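## Task

Slide or carry only the blue bin to the side of the bench closest to the arms, then set the hook lying flat on the bench next to it with its handle sticking out past that edge. All other items must stay on whatever surface they currently rest on. Nothing counts if a robot is still holding it in place at the end. Finish by opening the grippers and moving the arms away.

## Robot and tools

Robots: three identical i2rt Big YAM arms named arm1, arm2 and arm3. Each has six revolute joints, a two-finger gripper and a wrist camera (arm1_cam_wrist, arm2_cam_wrist, arm3_cam_wrist). Two fixed room cameras, room_a and room_b, watch the scene. With joints 1 and 6 at zero and the hand level and pointing forward, the wrist camera rides on top of the hand looking toward the fingertips. Maximum reach is roughly 1.0 m from the joint 1 axis. Loose objects may occasionally get nudged by an outside push.

Frames: one shared scene frame, origin on the floor, +z up. The hand point is the midpoint between fingertips; its z axis runs along the fingers and its y axis is the opening direction. Foot poses are never printed.

execute_actions takes "actions": a list holding zero or one action object. The action has an optional entry per robot key ("arm1", "arm2", "arm3"), and each holds "joints": a map from joint name to an absolute target (not an offset). Names, units and allowed ranges: joint1_rad -2.879 to 2.879 (base yaw; positive is counter-clockwise seen from above; zero points the way the foot faces); joint2_rad 0 to 3.141 (shoulder; zero has the upper arm aimed backward and about level, increasing lifts it up then forward); joint3_rad 0 to 3.019 (elbow; zero is fully folded, increasing opens); joint4_rad -1.692 to 1.57 (hand pitch; positive tilts fingers up); joint5_rad -1.57 to 1.57 (hand yaw; positive goes to the arm's right); joint6_rad -2.094 to 2.094 (hand roll; positive is clockwise viewed from behind the hand); gripper_m 0 to 0.093 metres of fingertip gap. Tolerances for counting a joint as arrived: ±0.045, ±0.14, ±0.09, ±0.055, ±0.03, ±0.035 rad and ±0.003 m respectively. Gripper force tops out near 50 to 62 N per pad, lower on some units. All listed motions begin at once and may finish at different moments; one action runs at most 15 s. Joints move at different speeds, so the hand can sweep a wide arc between postures. Any unknown key or out-of-range number rejects the whole call and nothing moves. Joints or robots you omit may keep driving toward earlier targets. Optional "cameras": list of camera names, or "all"/omitted/null for every camera, [] for none. An empty actions list just reports state and images.

Result lines: per-robot state including joint_positions; a "pictures" line giving the camera order of the images; joint_status per commanded joint. "off_target" means it stopped short and may still be pushing. "contact_stop" or "time_out" means the old target was dropped and the joint holds its resting spot, except that a timed-out joint may keep a target no more than 0.375, 0.375, 0.113, 0.225, 0.075, 0.3 rad (joints 1 to 6) from where it is and keep pushing, moving on its own if the path clears; on_its_own lists such things, where "held at" is the target held, not the position. To relieve a push, command the joint to its reported position. "joint command not followed" plus a "cause:" line means a self/inter-arm clearance check blocked that arm's joint targets (gripper targets still run); those joints read "not_followed" and the arm may retry them on later actions until you send acceptable targets. This check can react late and ignores fingers, gripper housings and wrist cameras. A tiny change from the current position may produce no motion. Joints carrying a load may sag. If a stop is reported, later motion, wait and finished_scene calls in that same reply are skipped.

wait: "seconds" 0 to 10; commands nothing new and returns state and images.

zoom_image: "camera" (one of the five names) and "region" [x0, y0, x1, y1] in pixels, top-left origin, at most 504 by 504; enlarges part of that camera's latest full image.

finished_scene: "scene" is the current scene's number; ends it irreversibly after the last command is held and reveals the next task. Replying without any tool call ends everything.

Hazards: arms do not halt on contact and can press hard. Hard arm-to-arm presses end the run; hard hits may too; nothing in the state reports arm contact. Object contact is fine. Knocking items off the work area or to the floor ends the scene. Avoid drops, slips, slams. Sustained loading heats motors: a MOTOR HOT line appears at 85 °C, and at 100 °C the arm's motors and gripper go limp until cooled (OVER-TEMPERATURE FAULT; affected keys read limit_stop_at_motor_heat, so resend targets). Heat partly carries into the next scene. The robot keeps its last command while you are composing replies, so keep thinking short. Shorter robot motion time is better. Order: inspect with cameras, move the bin, place the hook, release, retract, then call finished_scene.

Each tool is called after "Call:" as a command line: name --argument value for each argument, lists and objects as JSON in quotes; but a table of rows of numbers goes row by row, as --pt "numbers of a row", without its own name.

## Session

Call:
execute_actions --actions '[]'

Scene clock: 0.00 s.
arm1.joint_positions: joint1_rad=-0.560 joint2_rad=+0.585 joint3_rad=+1.356 joint4_rad=-1.545 joint5_rad=+0.041 joint6_rad=-0.377 gripper_m=+0.095
arm1.joint_status: not commanded
arm1.hand: x=-0.8336 y=+0.1522 z=+1.3002 quat_wxyz=(-0.377, +0.600, -0.696, -0.117) (m; scene frame)
arm2.joint_positions: joint1_rad=+0.656 joint2_rad=+0.584 joint3_rad=+1.420 joint4_rad=-1.459 joint5_rad=-0.138 joint6_rad=-0.173 gripper_m=+0.095
arm2.joint_status: not commanded
arm2.hand: x=-0.1256 y=+0.1504 z=+1.2655 quat_wxyz=(-0.192, +0.832, -0.318, -0.412) (m; scene frame)
arm3.joint_positions: joint1_rad=-0.064 joint2_rad=+0.392 joint3_rad=+1.709 joint4_rad=-1.612 joint5_rad=-0.102 joint6_rad=-0.023 gripper_m=+0.095
arm3.joint_status: not commanded
arm3.hand: x=+0.9092 y=+0.0428 z=+1.4235 quat_wxyz=(-0.435, +0.547, -0.588, -0.407) (m; scene frame)
pictures: arm1_cam_wrist, arm2_cam_wrist, arm3_cam_wrist, room_a, room_b
Images, in order (width x height): arm1_cam_wrist 616x616, arm2_cam_wrist 616x616, arm3_cam_wrist 616x616, room_a 896x504, room_b 896x504.

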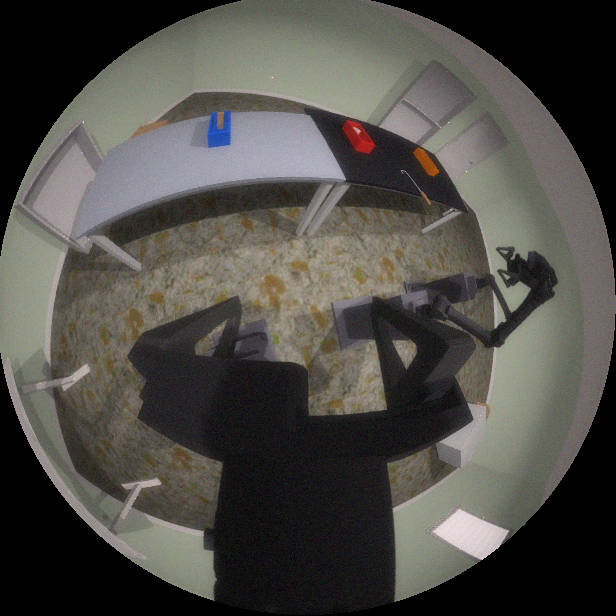

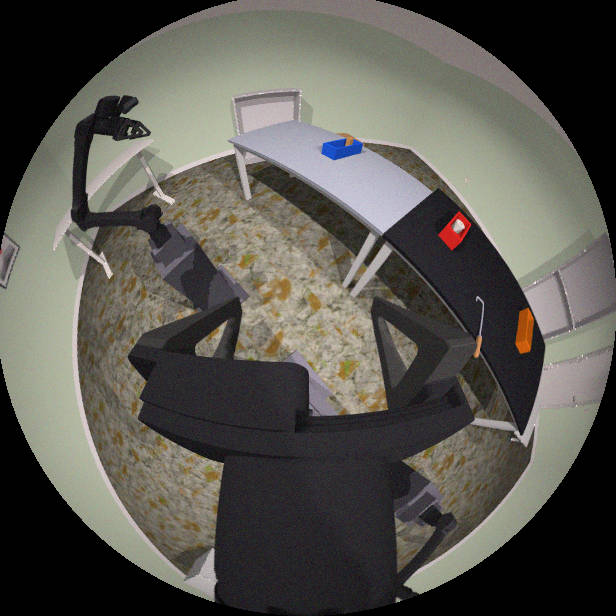

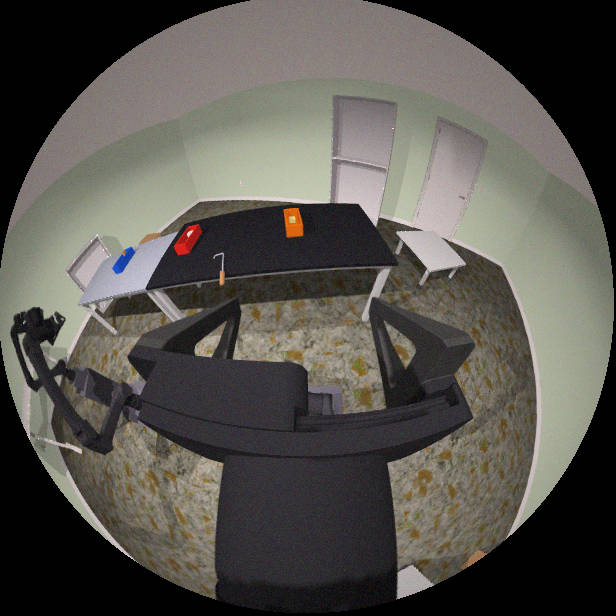

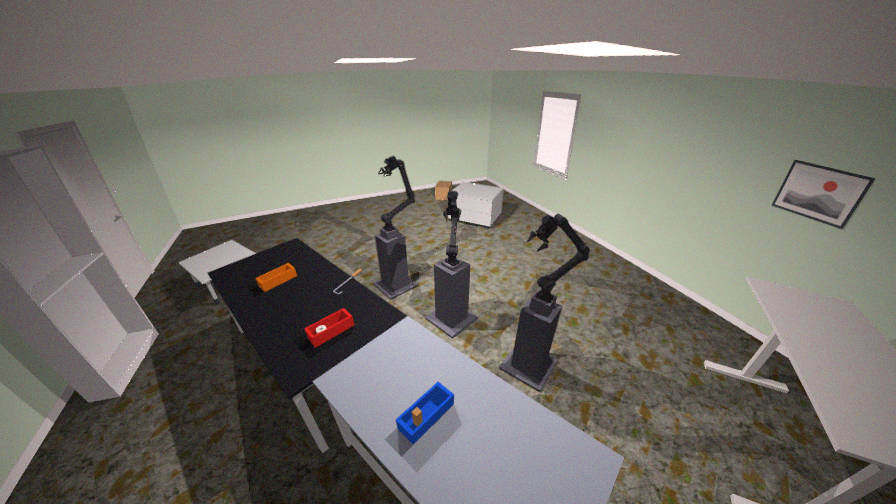

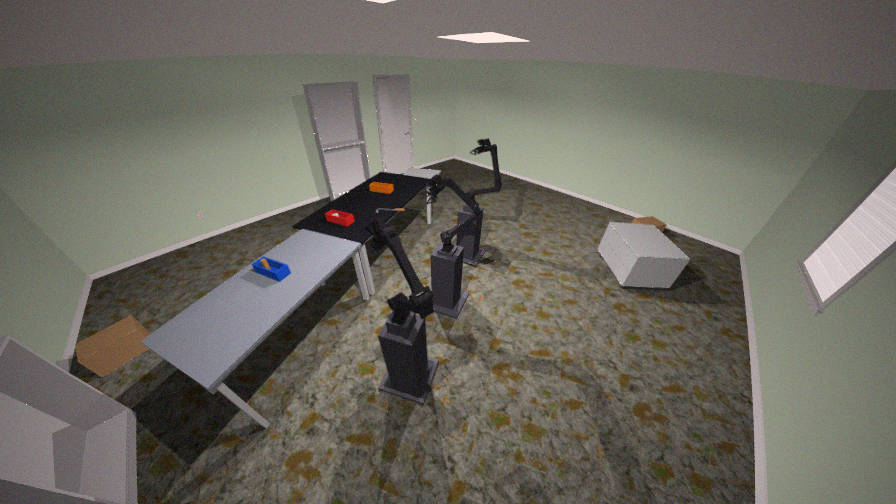

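Call:
execute_actions --actions '[{"arm1":{"joints":{"joint1_rad":0,"joint2_rad":1.57,"joint3_rad":1.57,"joint4_rad":0,"joint5_rad":0,"joint6_rad":0}},"arm2":{"joints":{"joint1_rad":-0.5,"joint2_rad":1.57,"joint3_rad":1.2,"joint4_rad":0,"joint5_rad":0,"joint6_rad":0}},"arm3":{"joints":{"joint1_rad":0,"joint2_rad":1.2,"joint3_rad":1.57,"joint4_rad":-1,"joint5_rad":0,"joint6_rad":0}}}]'

Call:
zoom_image --camera "room_a" --region '[280,240,500,460]'

Scene clock: 5.23 s.
arm1.joint_positions: joint1_rad=+0.001 joint2_rad=+1.598 joint3_rad=+1.553 joint4_rad=-0.030 joint5_rad=+0.001 joint6_rad=-0.016 gripper_m=+0.095
arm1.joint_status: all done
arm1.hand: x=-0.9733 y=+0.7128 z=+1.2886 quat_wxyz=(-0.476, +0.534, -0.495, -0.493) (m; scene frame)
arm2.joint_positions: joint1_rad=-0.509 joint2_rad=+1.573 joint3_rad=+1.201 joint4_rad=-0.027 joint5_rad=+0.001 joint6_rad=-0.013 gripper_m=+0.095
arm2.joint_status: all done
arm2.hand: x=+0.3682 y=+0.5653 z=+1.0018 quat_wxyz=(-0.487, +0.409, -0.728, -0.258) (m; scene frame)
arm3.joint_positions: joint1_rad=-0.008 joint2_rad=+1.218 joint3_rad=+1.557 joint4_rad=-1.016 joint5_rad=-0.004 joint6_rad=-0.013 gripper_m=+0.095
arm3.joint_status: all done
arm3.hand: x=+0.9819 y=+0.5148 z=+1.2688 quat_wxyz=(-0.325, +0.604, -0.670, -0.284) (m; scene frame)
pictures: arm1_cam_wrist, arm2_cam_wrist, arm3_cam_wrist, room_a, room_b
Images, in order (width x height): arm1_cam_wrist 616x616, arm2_cam_wrist 616x616, arm3_cam_wrist 616x616, room_a 896x504, room_b 896x504.

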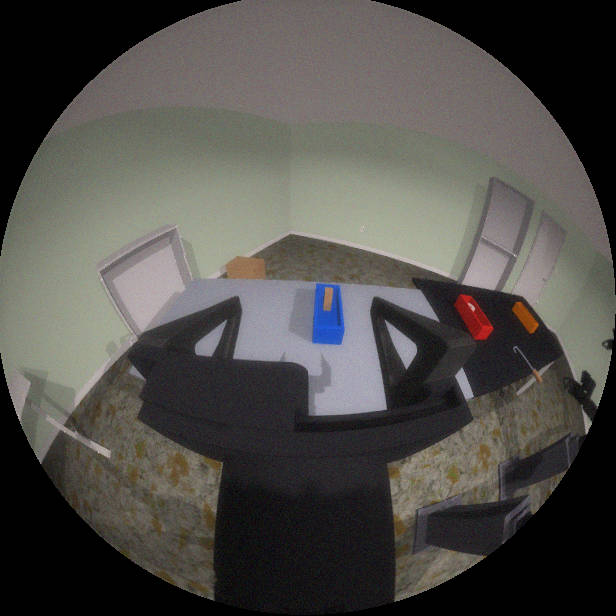

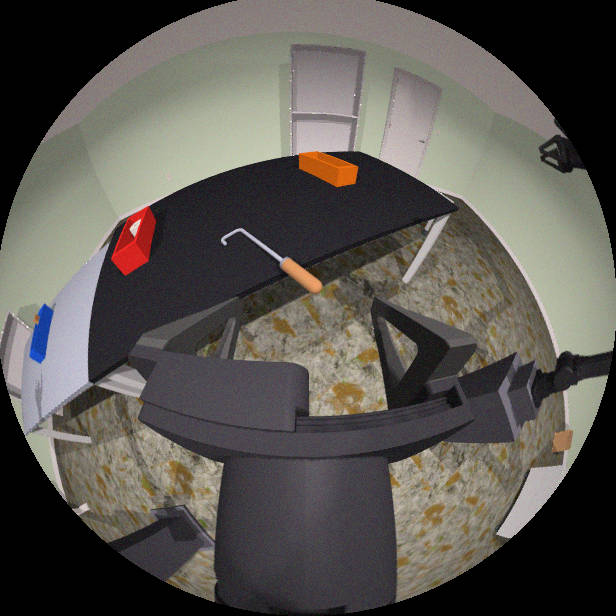

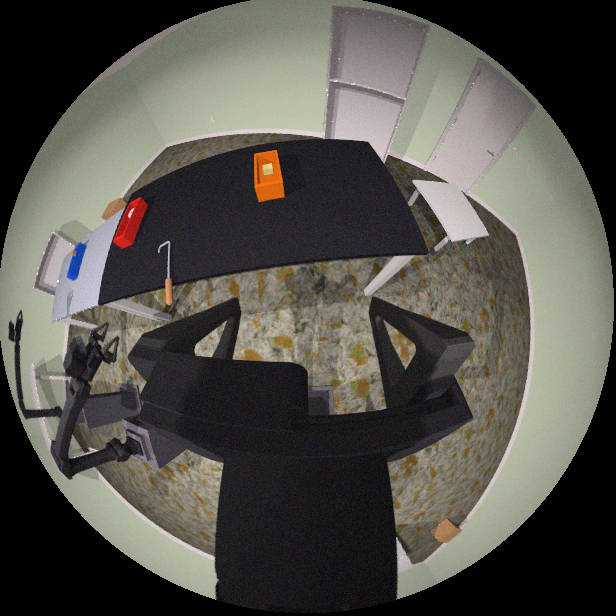

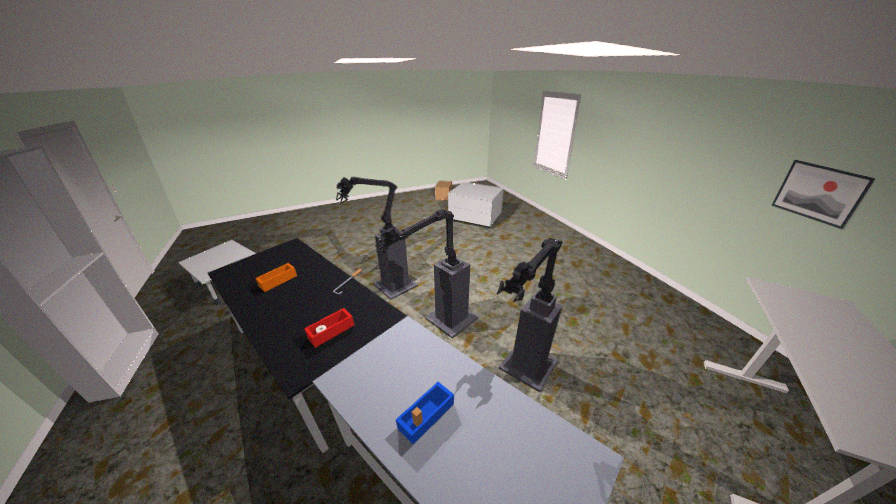

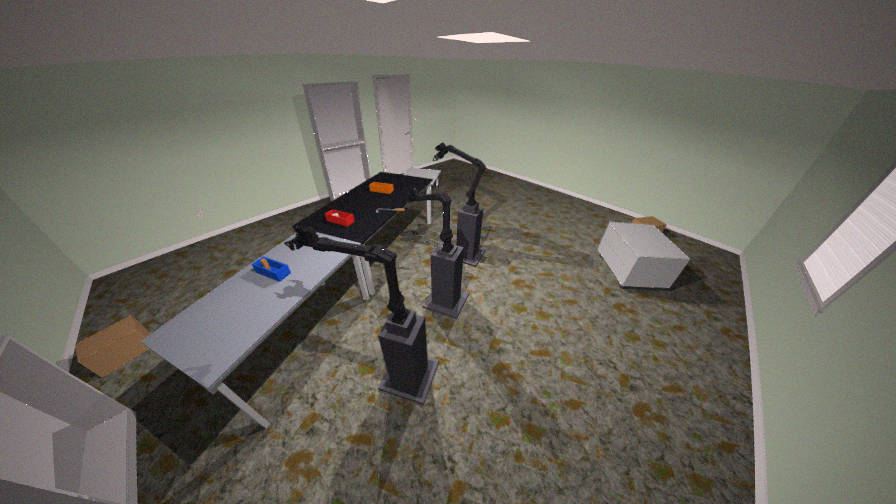

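Region (280, 240, 500, 460) of room_a's 896x504 image, scaled by 2.291, with more detail than that image has.

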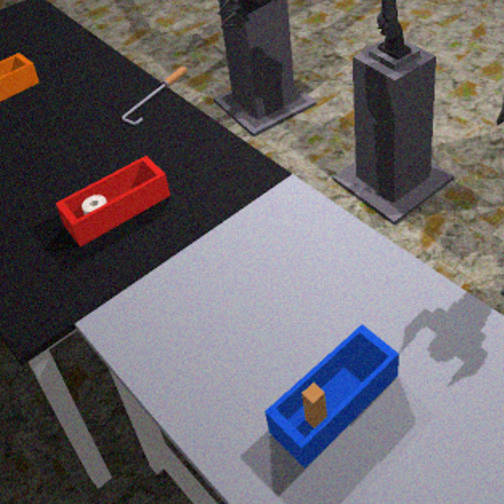

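Call:
execute_actions --actions '[{"arm1":{"joints":{"joint1_rad":-0.1,"joint2_rad":2.5,"joint3_rad":2.5,"joint4_rad":-0.3}},"arm2":{"joints":{"joint1_rad":-0.85,"joint2_rad":1.9,"joint3_rad":1.2,"joint4_rad":0.7,"joint5_rad":-0.9}},"arm3":{"joints":{"joint1_rad":-0.8,"joint2_rad":0.6,"joint3_rad":0.6,"joint4_rad":0}}}]'

Scene clock: 10.20 s.
arm1.joint_positions: joint1_rad=-0.110 joint2_rad=+2.534 joint3_rad=+2.433 joint4_rad=-0.292 joint5_rad=+0.000 joint6_rad=-0.015 gripper_m=+0.095
arm1.joint_status: all done
arm1.hand: x=-0.8773 y=+0.9688 z=+0.9785 quat_wxyz=(-0.412, +0.573, -0.597, -0.382) (m; scene frame)
arm2.joint_positions: joint1_rad=-0.852 joint2_rad=+1.920 joint3_rad=+1.190 joint4_rad=+0.675 joint5_rad=-0.898 joint6_rad=-0.011 gripper_m=+0.095
arm2.joint_status: all done
arm2.hand: x=+0.4619 y=+0.5208 z=+0.9267 quat_wxyz=(-0.485, +0.501, -0.520, -0.493) (m; scene frame)
arm3.joint_positions: joint1_rad=-0.792 joint2_rad=+0.595 joint3_rad=+0.601 joint4_rad=-0.017 joint5_rad=+0.000 joint6_rad=-0.012 gripper_m=+0.095
arm3.joint_status: all done
arm3.hand: x=+1.2165 y=+0.2430 z=+1.1863 quat_wxyz=(-0.667, +0.238, -0.669, -0.225) (m; scene frame)
pictures: arm1_cam_wrist, arm2_cam_wrist, arm3_cam_wrist, room_a, room_b
Images, in order (width x height): arm1_cam_wrist 616x616, arm2_cam_wrist 616x616, arm3_cam_wrist 616x616, room_a 896x504, room_b 896x504.

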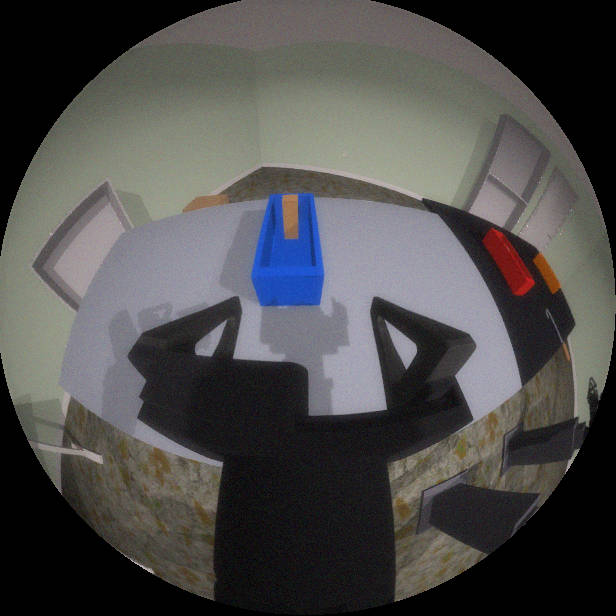

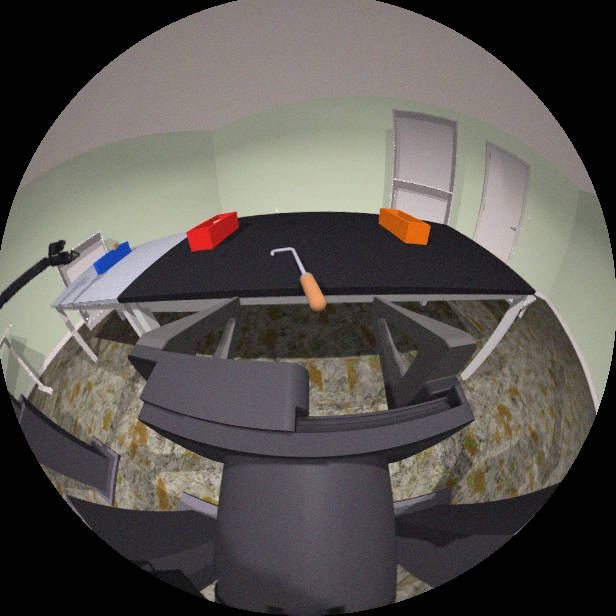

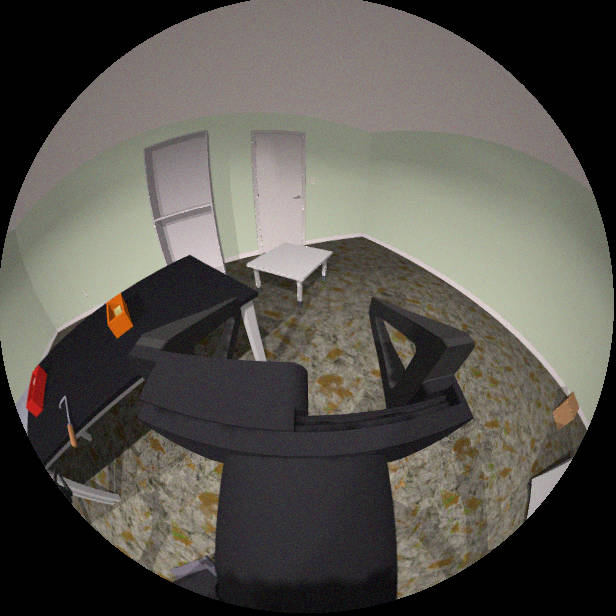

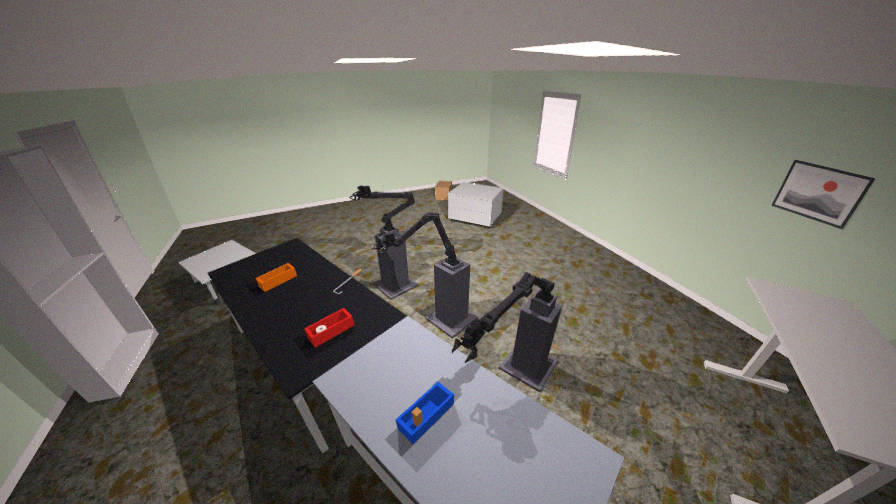

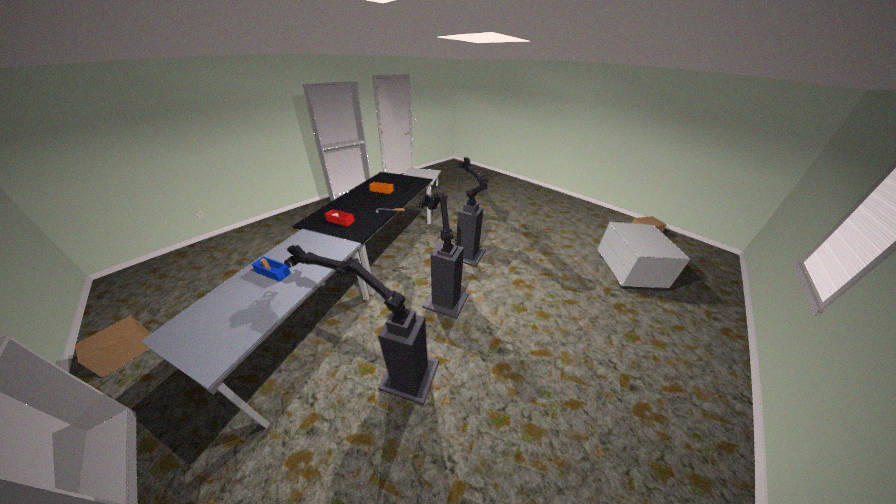

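Call:
execute_actions --actions '[{"arm1":{"joints":{"joint1_rad":0,"joint2_rad":1.2,"joint3_rad":0.8,"joint4_rad":0}},"arm2":{"joints":{"joint1_rad":-0.765,"joint2_rad":2.36,"joint3_rad":1.53,"joint4_rad":0.9,"joint5_rad":-0.935}}}]' --cameras '["arm2_cam_wrist","room_b","room_a"]'

Call:
zoom_image --camera "room_b" --region '[350,170,470,250]'

Scene clock: 23.43 s.
arm1.joint_positions: joint1_rad=+0.003 joint2_rad=+1.212 joint3_rad=+0.799 joint4_rad=-0.007 joint5_rad=-0.001 joint6_rad=-0.014 gripper_m=+0.095
arm1.joint_status: all done
arm1.hand: x=-0.9625 y=+0.5162 z=+1.0697 quat_wxyz=(-0.382, +0.612, -0.568, -0.396) (m; scene frame)
arm2.joint_positions: joint1_rad=-0.757 joint2_rad=+2.386 joint3_rad=+1.484 joint4_rad=+0.877 joint5_rad=-0.935 joint6_rad=-0.011 gripper_m=+0.095
arm2.joint_status: all done
arm2.hand: x=+0.4638 y=+0.6151 z=+0.7636 quat_wxyz=(-0.462, +0.535, -0.476, -0.523) (m; scene frame)
arm3.joint_positions: joint1_rad=-0.792 joint2_rad=+0.595 joint3_rad=+0.601 joint4_rad=-0.017 joint5_rad=+0.000 joint6_rad=-0.012 gripper_m=+0.095
arm3.joint_status: not commanded
arm3.hand: x=+1.2165 y=+0.2430 z=+1.1863 quat_wxyz=(-0.667, +0.238, -0.669, -0.225) (m; scene frame)
pictures: arm2_cam_wrist, room_a, room_b
Images, in order (width x height): arm2_cam_wrist 616x616, room_a 896x504, room_b 896x504.

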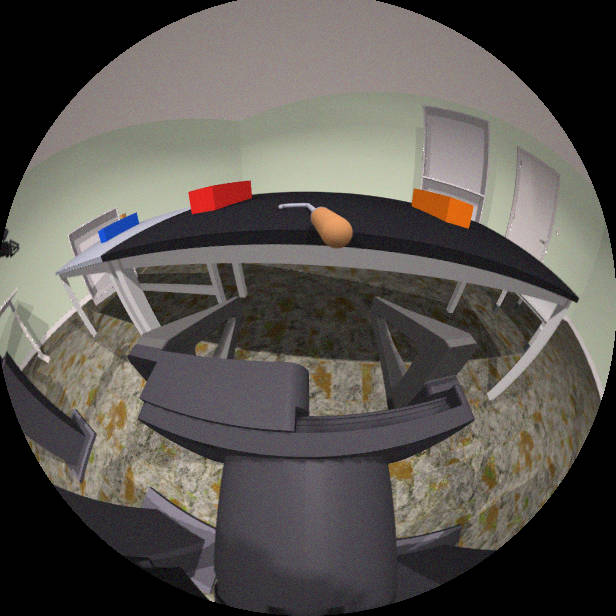

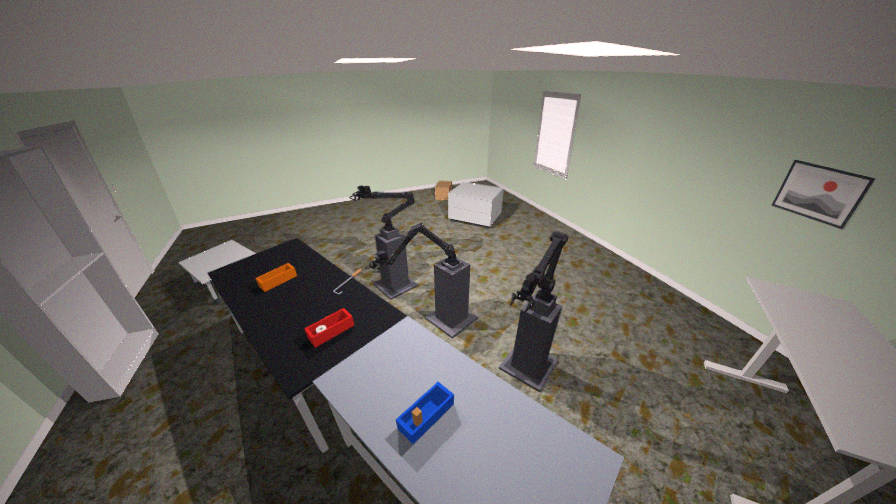

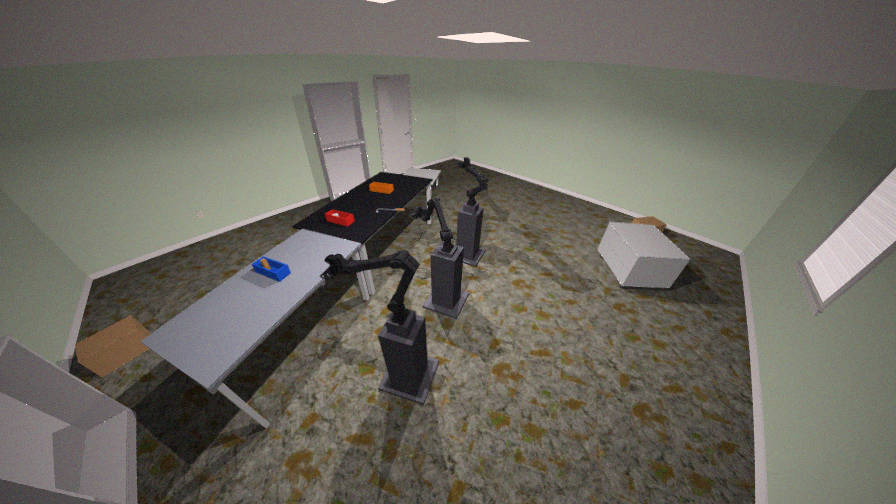

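Region (350, 170, 470, 250) of room_b's 896x504 image, scaled by 4.200, with more detail than that image has.

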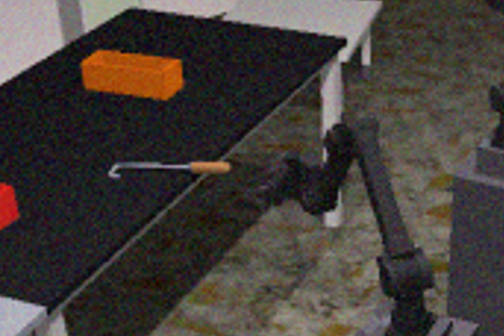

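Call:
execute_actions --actions '[{"arm2":{"joints":{"joint1_rad":-0.715,"joint2_rad":2.42,"joint3_rad":1.765,"joint4_rad":0.74,"joint5_rad":-0.925}}}]' --cameras '["arm2_cam_wrist"]'

Scene clock: 28.40 s.
arm1.joint_positions: joint1_rad=+0.003 joint2_rad=+1.212 joint3_rad=+0.799 joint4_rad=-0.007 joint5_rad=-0.001 joint6_rad=-0.014 gripper_m=+0.095
arm1.joint_status: not commanded
arm1.hand: x=-0.9625 y=+0.5162 z=+1.0697 quat_wxyz=(-0.382, +0.612, -0.568, -0.396) (m; scene frame)
arm2.joint_positions: joint1_rad=-0.717 joint2_rad=+2.412 joint3_rad=+1.722 joint4_rad=+0.755 joint5_rad=-0.926 joint6_rad=-0.011 gripper_m=+0.095
arm2.joint_status: all done
arm2.hand: x=+0.4839 y=+0.6784 z=+0.8272 quat_wxyz=(-0.485, +0.544, -0.436, -0.528) (m; scene frame)
arm3.joint_positions: joint1_rad=-0.792 joint2_rad=+0.595 joint3_rad=+0.601 joint4_rad=-0.017 joint5_rad=+0.000 joint6_rad=-0.012 gripper_m=+0.095
arm3.joint_status: not commanded
arm3.hand: x=+1.2165 y=+0.2430 z=+1.1863 quat_wxyz=(-0.667, +0.238, -0.669, -0.225) (m; scene frame)
pictures: arm2_cam_wrist
Images, in order (width x height): arm2_cam_wrist 616x616.

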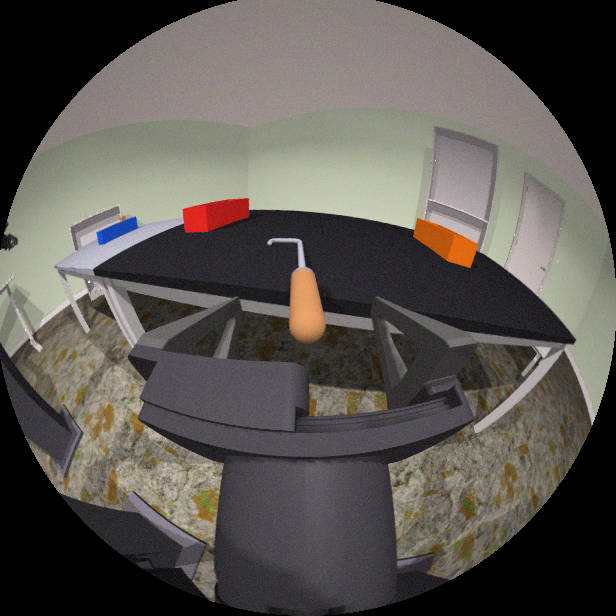

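Call:
execute_actions --actions '[{"arm2":{"joints":{"joint1_rad":-0.665,"joint2_rad":2.51,"joint3_rad":1.89,"joint4_rad":0.655,"joint5_rad":-0.885}}}]' --cameras '["arm2_cam_wrist","room_b"]'

Call:
zoom_image --camera "room_b" --region '[370,185,440,235]'

Scene clock: 31.60 s.
arm1.joint_positions: joint1_rad=+0.003 joint2_rad=+1.212 joint3_rad=+0.799 joint4_rad=-0.007 joint5_rad=-0.001 joint6_rad=-0.014 gripper_m=+0.095
arm1.joint_status: not commanded
arm1.hand: x=-0.9625 y=+0.5162 z=+1.0697 quat_wxyz=(-0.382, +0.612, -0.568, -0.396) (m; scene frame)
arm2.joint_positions: joint1_rad=-0.662 joint2_rad=+2.501 joint3_rad=+1.827 joint4_rad=+0.669 joint5_rad=-0.886 joint6_rad=-0.011 gripper_m=+0.095
arm2.joint_status: all done
arm2.hand: x=+0.4664 y=+0.7202 z=+0.7891 quat_wxyz=(-0.457, +0.546, -0.457, -0.534) (m; scene frame)
arm3.joint_positions: joint1_rad=-0.792 joint2_rad=+0.595 joint3_rad=+0.601 joint4_rad=-0.017 joint5_rad=+0.000 joint6_rad=-0.012 gripper_m=+0.095
arm3.joint_status: not commanded
arm3.hand: x=+1.2165 y=+0.2430 z=+1.1863 quat_wxyz=(-0.667, +0.238, -0.669, -0.225) (m; scene frame)
pictures: arm2_cam_wrist, room_b
Images, in order (width x height): arm2_cam_wrist 616x616, room_b 896x504.

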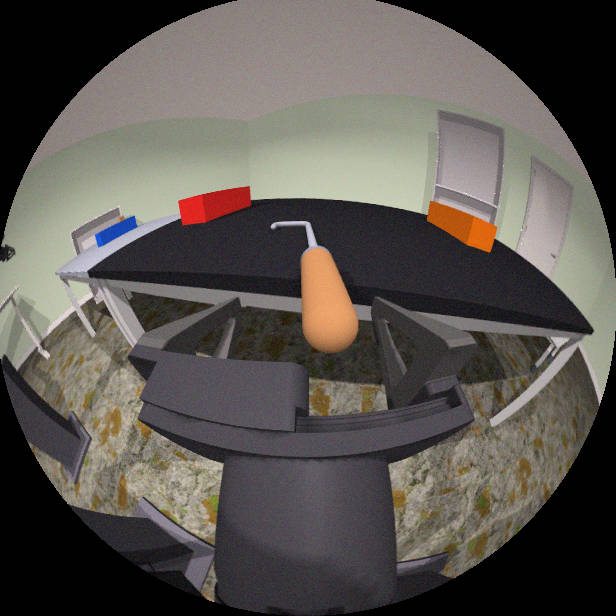

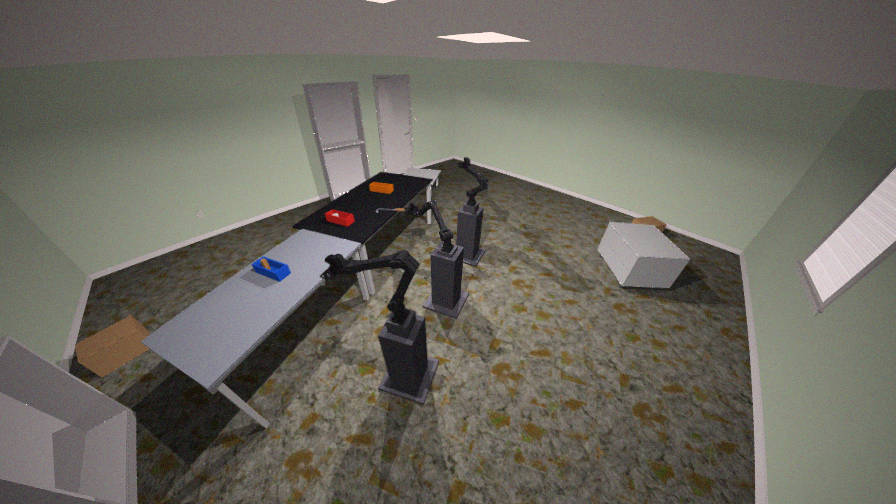

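Region (370, 185, 440, 235) of room_b's 896x504 image, scaled by 7.200, with more detail than that image has; it fills the top 360 rows of this view, and the rest is white.

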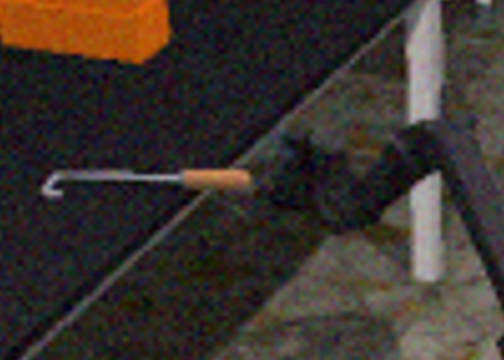

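Slightly up and outward via the elbow.

Call:
execute_actions --actions '[{"arm2":{"joints":{"joint1_rad":-0.675,"joint2_rad":2.525,"joint3_rad":1.95,"joint4_rad":0.615}}}]' --cameras '["arm2_cam_wrist"]'

Call:
execute_actions --actions '[{"arm2":{"joints":{"gripper_m":0.0}}}]' --cameras '["arm2_cam_wrist"]'

Scene clock: 35.27 s.
arm1.joint_positions: joint1_rad=+0.003 joint2_rad=+1.212 joint3_rad=+0.799 joint4_rad=-0.007 joint5_rad=-0.001 joint6_rad=-0.014 gripper_m=+0.095
arm1.joint_status: not commanded
arm1.hand: x=-0.9625 y=+0.5162 z=+1.0697 quat_wxyz=(-0.382, +0.612, -0.568, -0.396) (m; scene frame)
arm2.joint_positions: joint1_rad=-0.662 joint2_rad=+2.510 joint3_rad=+1.893 joint4_rad=+0.630 joint5_rad=-0.886 joint6_rad=-0.011 gripper_m=+0.095
arm2.joint_status: all done
arm2.hand: x=+0.4759 y=+0.7313 z=+0.8067 quat_wxyz=(-0.463, +0.546, -0.450, -0.533) (m; scene frame)
arm3.joint_positions: joint1_rad=-0.792 joint2_rad=+0.595 joint3_rad=+0.601 joint4_rad=-0.017 joint5_rad=+0.000 joint6_rad=-0.012 gripper_m=+0.095
arm3.joint_status: not commanded
arm3.hand: x=+1.2165 y=+0.2430 z=+1.1863 quat_wxyz=(-0.667, +0.238, -0.669, -0.225) (m; scene frame)
pictures: arm2_cam_wrist
Images, in order (width x height): arm2_cam_wrist 616x616.

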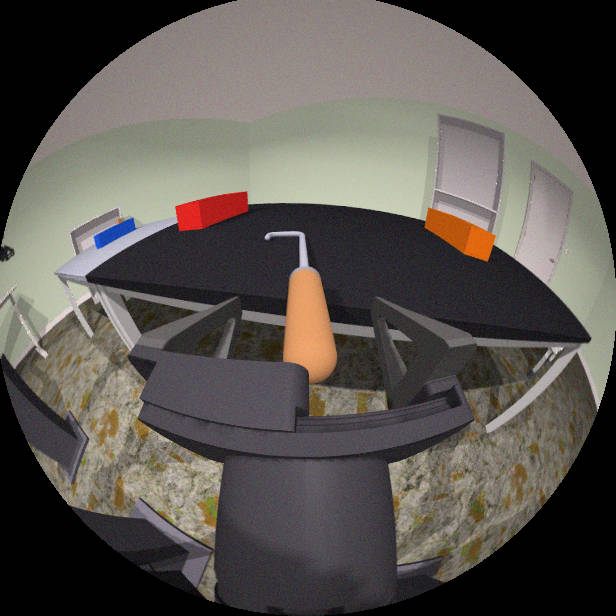

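Scene clock: 36.00 s.
arm1.joint_positions: joint1_rad=+0.003 joint2_rad=+1.212 joint3_rad=+0.799 joint4_rad=-0.007 joint5_rad=-0.001 joint6_rad=-0.014 gripper_m=+0.095
arm1.joint_status: not commanded
arm1.hand: x=-0.9625 y=+0.5162 z=+1.0697 quat_wxyz=(-0.382, +0.612, -0.568, -0.396) (m; scene frame)
arm2.joint_positions: joint1_rad=-0.662 joint2_rad=+2.510 joint3_rad=+1.893 joint4_rad=+0.630 joint5_rad=-0.887 joint6_rad=-0.011 gripper_m=+0.030
arm2.joint_status: gripper_m off_target (ended at +0.030, target +0.000)
arm2.hand: x=+0.4759 y=+0.7313 z=+0.8067 quat_wxyz=(-0.463, +0.546, -0.450, -0.534) (m; scene frame)
arm3.joint_positions: joint1_rad=-0.792 joint2_rad=+0.595 joint3_rad=+0.601 joint4_rad=-0.017 joint5_rad=+0.000 joint6_rad=-0.012 gripper_m=+0.095
arm3.joint_status: not commanded
arm3.hand: x=+1.2165 y=+0.2430 z=+1.1863 quat_wxyz=(-0.667, +0.238, -0.669, -0.225) (m; scene frame)
pictures: arm2_cam_wrist
Images, in order (width x height): arm2_cam_wrist 616x616.

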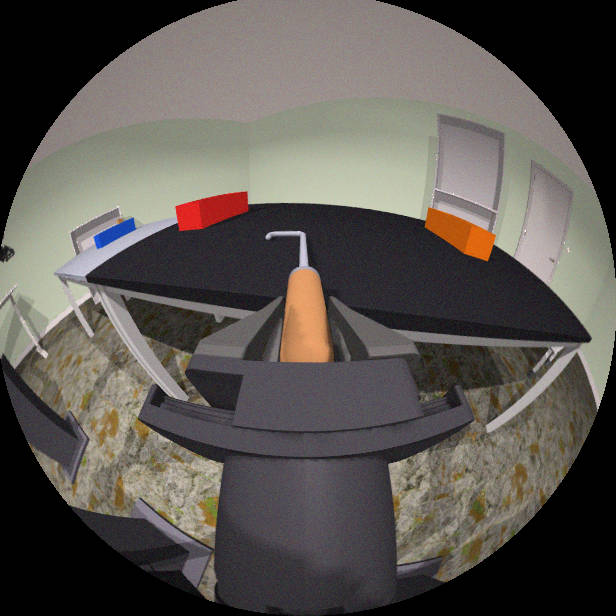

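Call:
execute_actions --actions '[{"arm2":{"joints":{"joint2_rad":2.2,"joint4_rad":0.33}},"arm1":{"joints":{"joint1_rad":0.3}}}]' --cameras '["arm2_cam_wrist"]'

Call:
execute_actions --actions '[{"arm2":{"joints":{"joint1_rad":0.81,"joint5_rad":0.85}}}]' --cameras '[]'

Call:
execute_actions --actions '[{"arm2":{"joints":{"joint2_rad":2.43,"joint4_rad":0.6}}}]' --cameras '["arm2_cam_wrist","room_a","room_b"]'

Scene clock: 41.17 s.
arm1.joint_positions: joint1_rad=+0.304 joint2_rad=+1.212 joint3_rad=+0.799 joint4_rad=-0.007 joint5_rad=-0.001 joint6_rad=-0.014 gripper_m=+0.095
arm1.joint_status: all done
arm1.hand: x=-1.1173 y=+0.4837 z=+1.0686 quat_wxyz=(-0.319, +0.691, -0.469, -0.447) (m; scene frame)
arm2.joint_positions: joint1_rad=-0.665 joint2_rad=+2.211 joint3_rad=+1.894 joint4_rad=+0.333 joint5_rad=-0.884 joint6_rad=-0.011 gripper_m=+0.030
arm2.joint_status: all done
arm2.hand: x=+0.4680 y=+0.7220 z=+1.0041 quat_wxyz=(-0.465, +0.545, -0.450, -0.532) (m; scene frame)
arm3.joint_positions: joint1_rad=-0.792 joint2_rad=+0.595 joint3_rad=+0.601 joint4_rad=-0.017 joint5_rad=+0.000 joint6_rad=-0.012 gripper_m=+0.095
arm3.joint_status: not commanded
arm3.hand: x=+1.2165 y=+0.2430 z=+1.1863 quat_wxyz=(-0.667, +0.238, -0.669, -0.225) (m; scene frame)
pictures: arm2_cam_wrist
Images, in order (width x height): arm2_cam_wrist 616x616.

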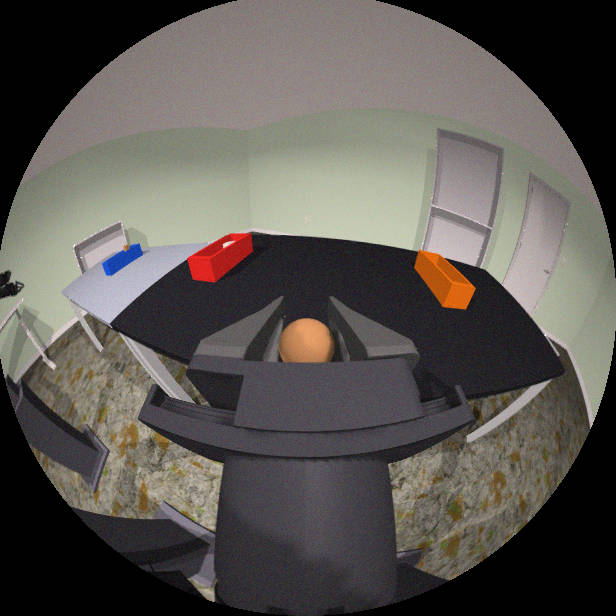

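Scene clock: 43.37 s.
arm1.joint_positions: joint1_rad=+0.304 joint2_rad=+1.212 joint3_rad=+0.799 joint4_rad=-0.007 joint5_rad=-0.001 joint6_rad=-0.014 gripper_m=+0.095
arm1.joint_status: not commanded
arm1.hand: x=-1.1173 y=+0.4837 z=+1.0686 quat_wxyz=(-0.319, +0.691, -0.469, -0.447) (m; scene frame)
arm2.joint_positions: joint1_rad=+0.801 joint2_rad=+2.224 joint3_rad=+1.894 joint4_rad=+0.330 joint5_rad=+0.849 joint6_rad=+0.000 gripper_m=+0.030
arm2.joint_status: all done
arm2.hand: x=-0.4768 y=+0.7147 z=+0.9874 quat_wxyz=(-0.525, +0.477, -0.527, -0.469) (m; scene frame)
arm3.joint_positions: joint1_rad=-0.792 joint2_rad=+0.595 joint3_rad=+0.601 joint4_rad=-0.017 joint5_rad=+0.000 joint6_rad=-0.012 gripper_m=+0.095
arm3.joint_status: not commanded
arm3.hand: x=+1.2165 y=+0.2430 z=+1.1863 quat_wxyz=(-0.667, +0.238, -0.669, -0.225) (m; scene frame)
pictures: none
No camera images: the call's "cameras" was empty. Leave "cameras" out to get every camera's image.

Scene clock: 44.57 s.
arm1.joint_positions: joint1_rad=+0.304 joint2_rad=+1.212 joint3_rad=+0.799 joint4_rad=-0.007 joint5_rad=-0.001 joint6_rad=-0.014 gripper_m=+0.095
arm1.joint_status: not commanded
arm1.hand: x=-1.1173 y=+0.4837 z=+1.0686 quat_wxyz=(-0.319, +0.691, -0.469, -0.447) (m; scene frame)
arm2.joint_positions: joint1_rad=+0.806 joint2_rad=+2.454 joint3_rad=+1.902 joint4_rad=+0.579 joint5_rad=+0.850 joint6_rad=+0.000 gripper_m=+0.030
arm2.joint_status: all done
arm2.hand: x=-0.4900 y=+0.7220 z=+0.8438 quat_wxyz=(-0.524, +0.468, -0.526, -0.480) (m; scene frame)
arm3.joint_positions: joint1_rad=-0.792 joint2_rad=+0.595 joint3_rad=+0.601 joint4_rad=-0.017 joint5_rad=+0.000 joint6_rad=-0.012 gripper_m=+0.095
arm3.joint_status: not commanded
arm3.hand: x=+1.2165 y=+0.2430 z=+1.1863 quat_wxyz=(-0.667, +0.238, -0.669, -0.225) (m; scene frame)
pictures: arm2_cam_wrist, room_a, room_b
Images, in order (width x height): arm2_cam_wrist 616x616, room_a 896x504, room_b 896x504.

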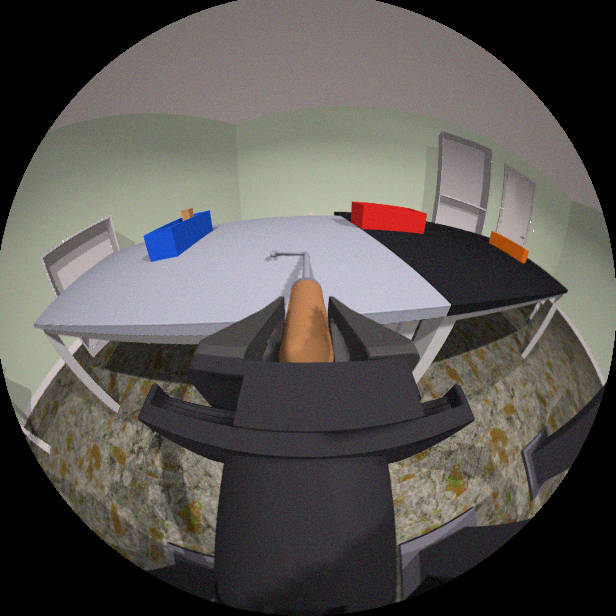

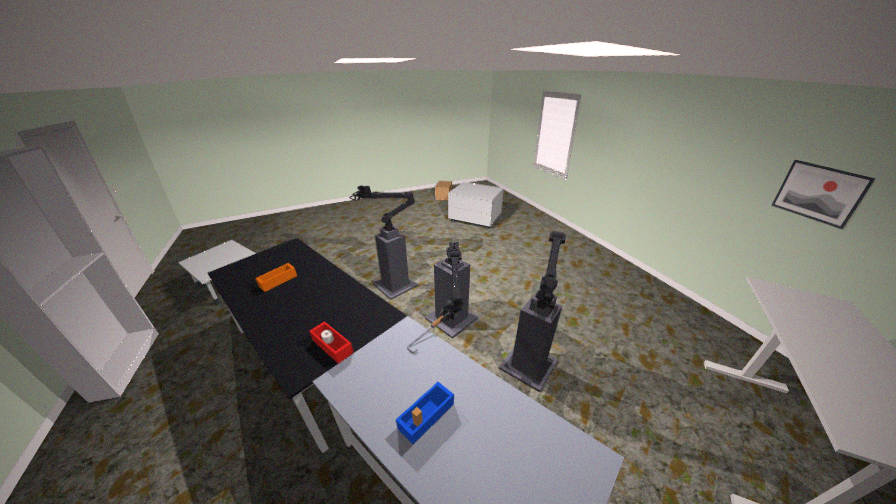

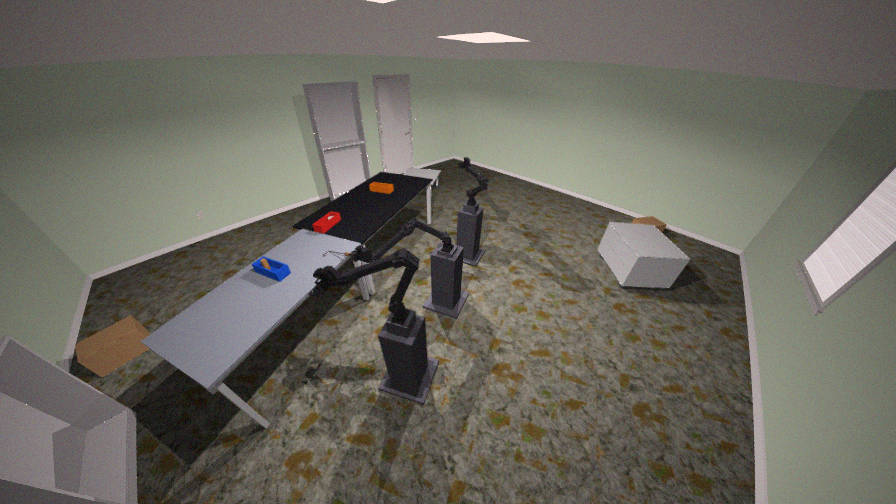

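Call:
execute_actions --actions '[{"arm2":{"joints":{"joint1_rad":0.79,"joint2_rad":2.515,"joint4_rad":0.635}}}]' --cameras '["arm2_cam_wrist"]'

Call:
execute_actions --actions '[{"arm2":{"joints":{"gripper_m":0.093}}}]' --cameras '["arm2_cam_wrist"]'

Scene clock: 48.93 s.
arm1.joint_positions: joint1_rad=+0.304 joint2_rad=+1.212 joint3_rad=+0.799 joint4_rad=-0.007 joint5_rad=-0.001 joint6_rad=-0.014 gripper_m=+0.095
arm1.joint_status: not commanded
arm1.hand: x=-1.1173 y=+0.4837 z=+1.0686 quat_wxyz=(-0.319, +0.691, -0.469, -0.447) (m; scene frame)
arm2.joint_positions: joint1_rad=+0.805 joint2_rad=+2.497 joint3_rad=+1.902 joint4_rad=+0.624 joint5_rad=+0.847 joint6_rad=+0.000 gripper_m=+0.030
arm2.joint_status: all done
arm2.hand: x=-0.4884 y=+0.7217 z=+0.8157 quat_wxyz=(-0.523, +0.468, -0.525, -0.481) (m; scene frame)
arm3.joint_positions: joint1_rad=-0.792 joint2_rad=+0.595 joint3_rad=+0.601 joint4_rad=-0.017 joint5_rad=+0.000 joint6_rad=-0.012 gripper_m=+0.095
arm3.joint_status: not commanded
arm3.hand: x=+1.2165 y=+0.2430 z=+1.1863 quat_wxyz=(-0.667, +0.238, -0.669, -0.225) (m; scene frame)
pictures: arm2_cam_wrist
Images, in order (width x height): arm2_cam_wrist 616x616.

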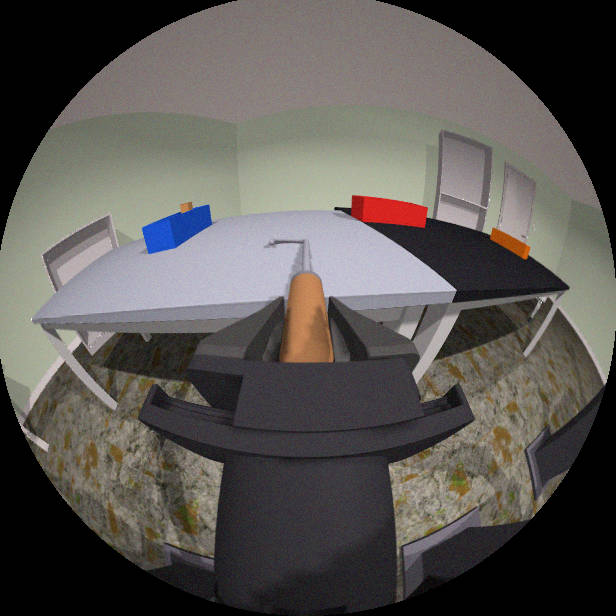

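Scene clock: 49.63 s.
arm1.joint_positions: joint1_rad=+0.304 joint2_rad=+1.212 joint3_rad=+0.799 joint4_rad=-0.007 joint5_rad=-0.001 joint6_rad=-0.014 gripper_m=+0.095
arm1.joint_status: not commanded
arm1.hand: x=-1.1173 y=+0.4837 z=+1.0686 quat_wxyz=(-0.319, +0.691, -0.469, -0.447) (m; scene frame)
arm2.joint_positions: joint1_rad=+0.801 joint2_rad=+2.497 joint3_rad=+1.902 joint4_rad=+0.624 joint5_rad=+0.848 joint6_rad=+0.000 gripper_m=+0.093
arm2.joint_status: all done
arm2.hand: x=-0.4861 y=+0.7232 z=+0.8157 quat_wxyz=(-0.524, +0.467, -0.526, -0.480) (m; scene frame)
arm3.joint_positions: joint1_rad=-0.792 joint2_rad=+0.595 joint3_rad=+0.601 joint4_rad=-0.017 joint5_rad=+0.000 joint6_rad=-0.012 gripper_m=+0.095
arm3.joint_status: not commanded
arm3.hand: x=+1.2165 y=+0.2430 z=+1.1863 quat_wxyz=(-0.667, +0.238, -0.669, -0.225) (m; scene frame)
pictures: arm2_cam_wrist
Images, in order (width x height): arm2_cam_wrist 616x616.

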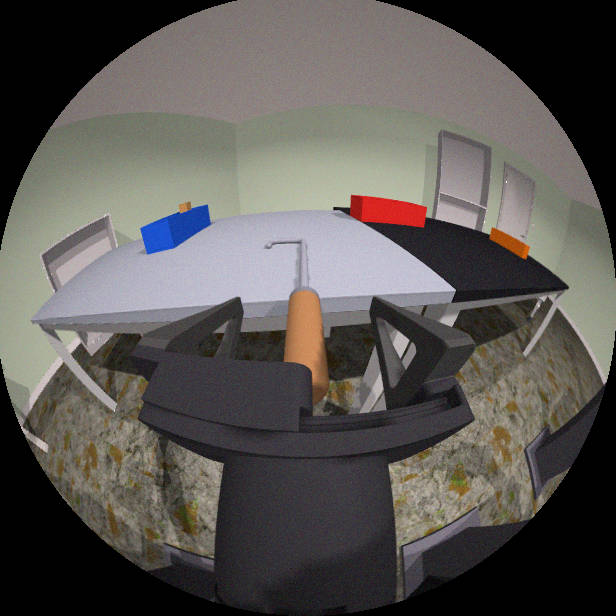

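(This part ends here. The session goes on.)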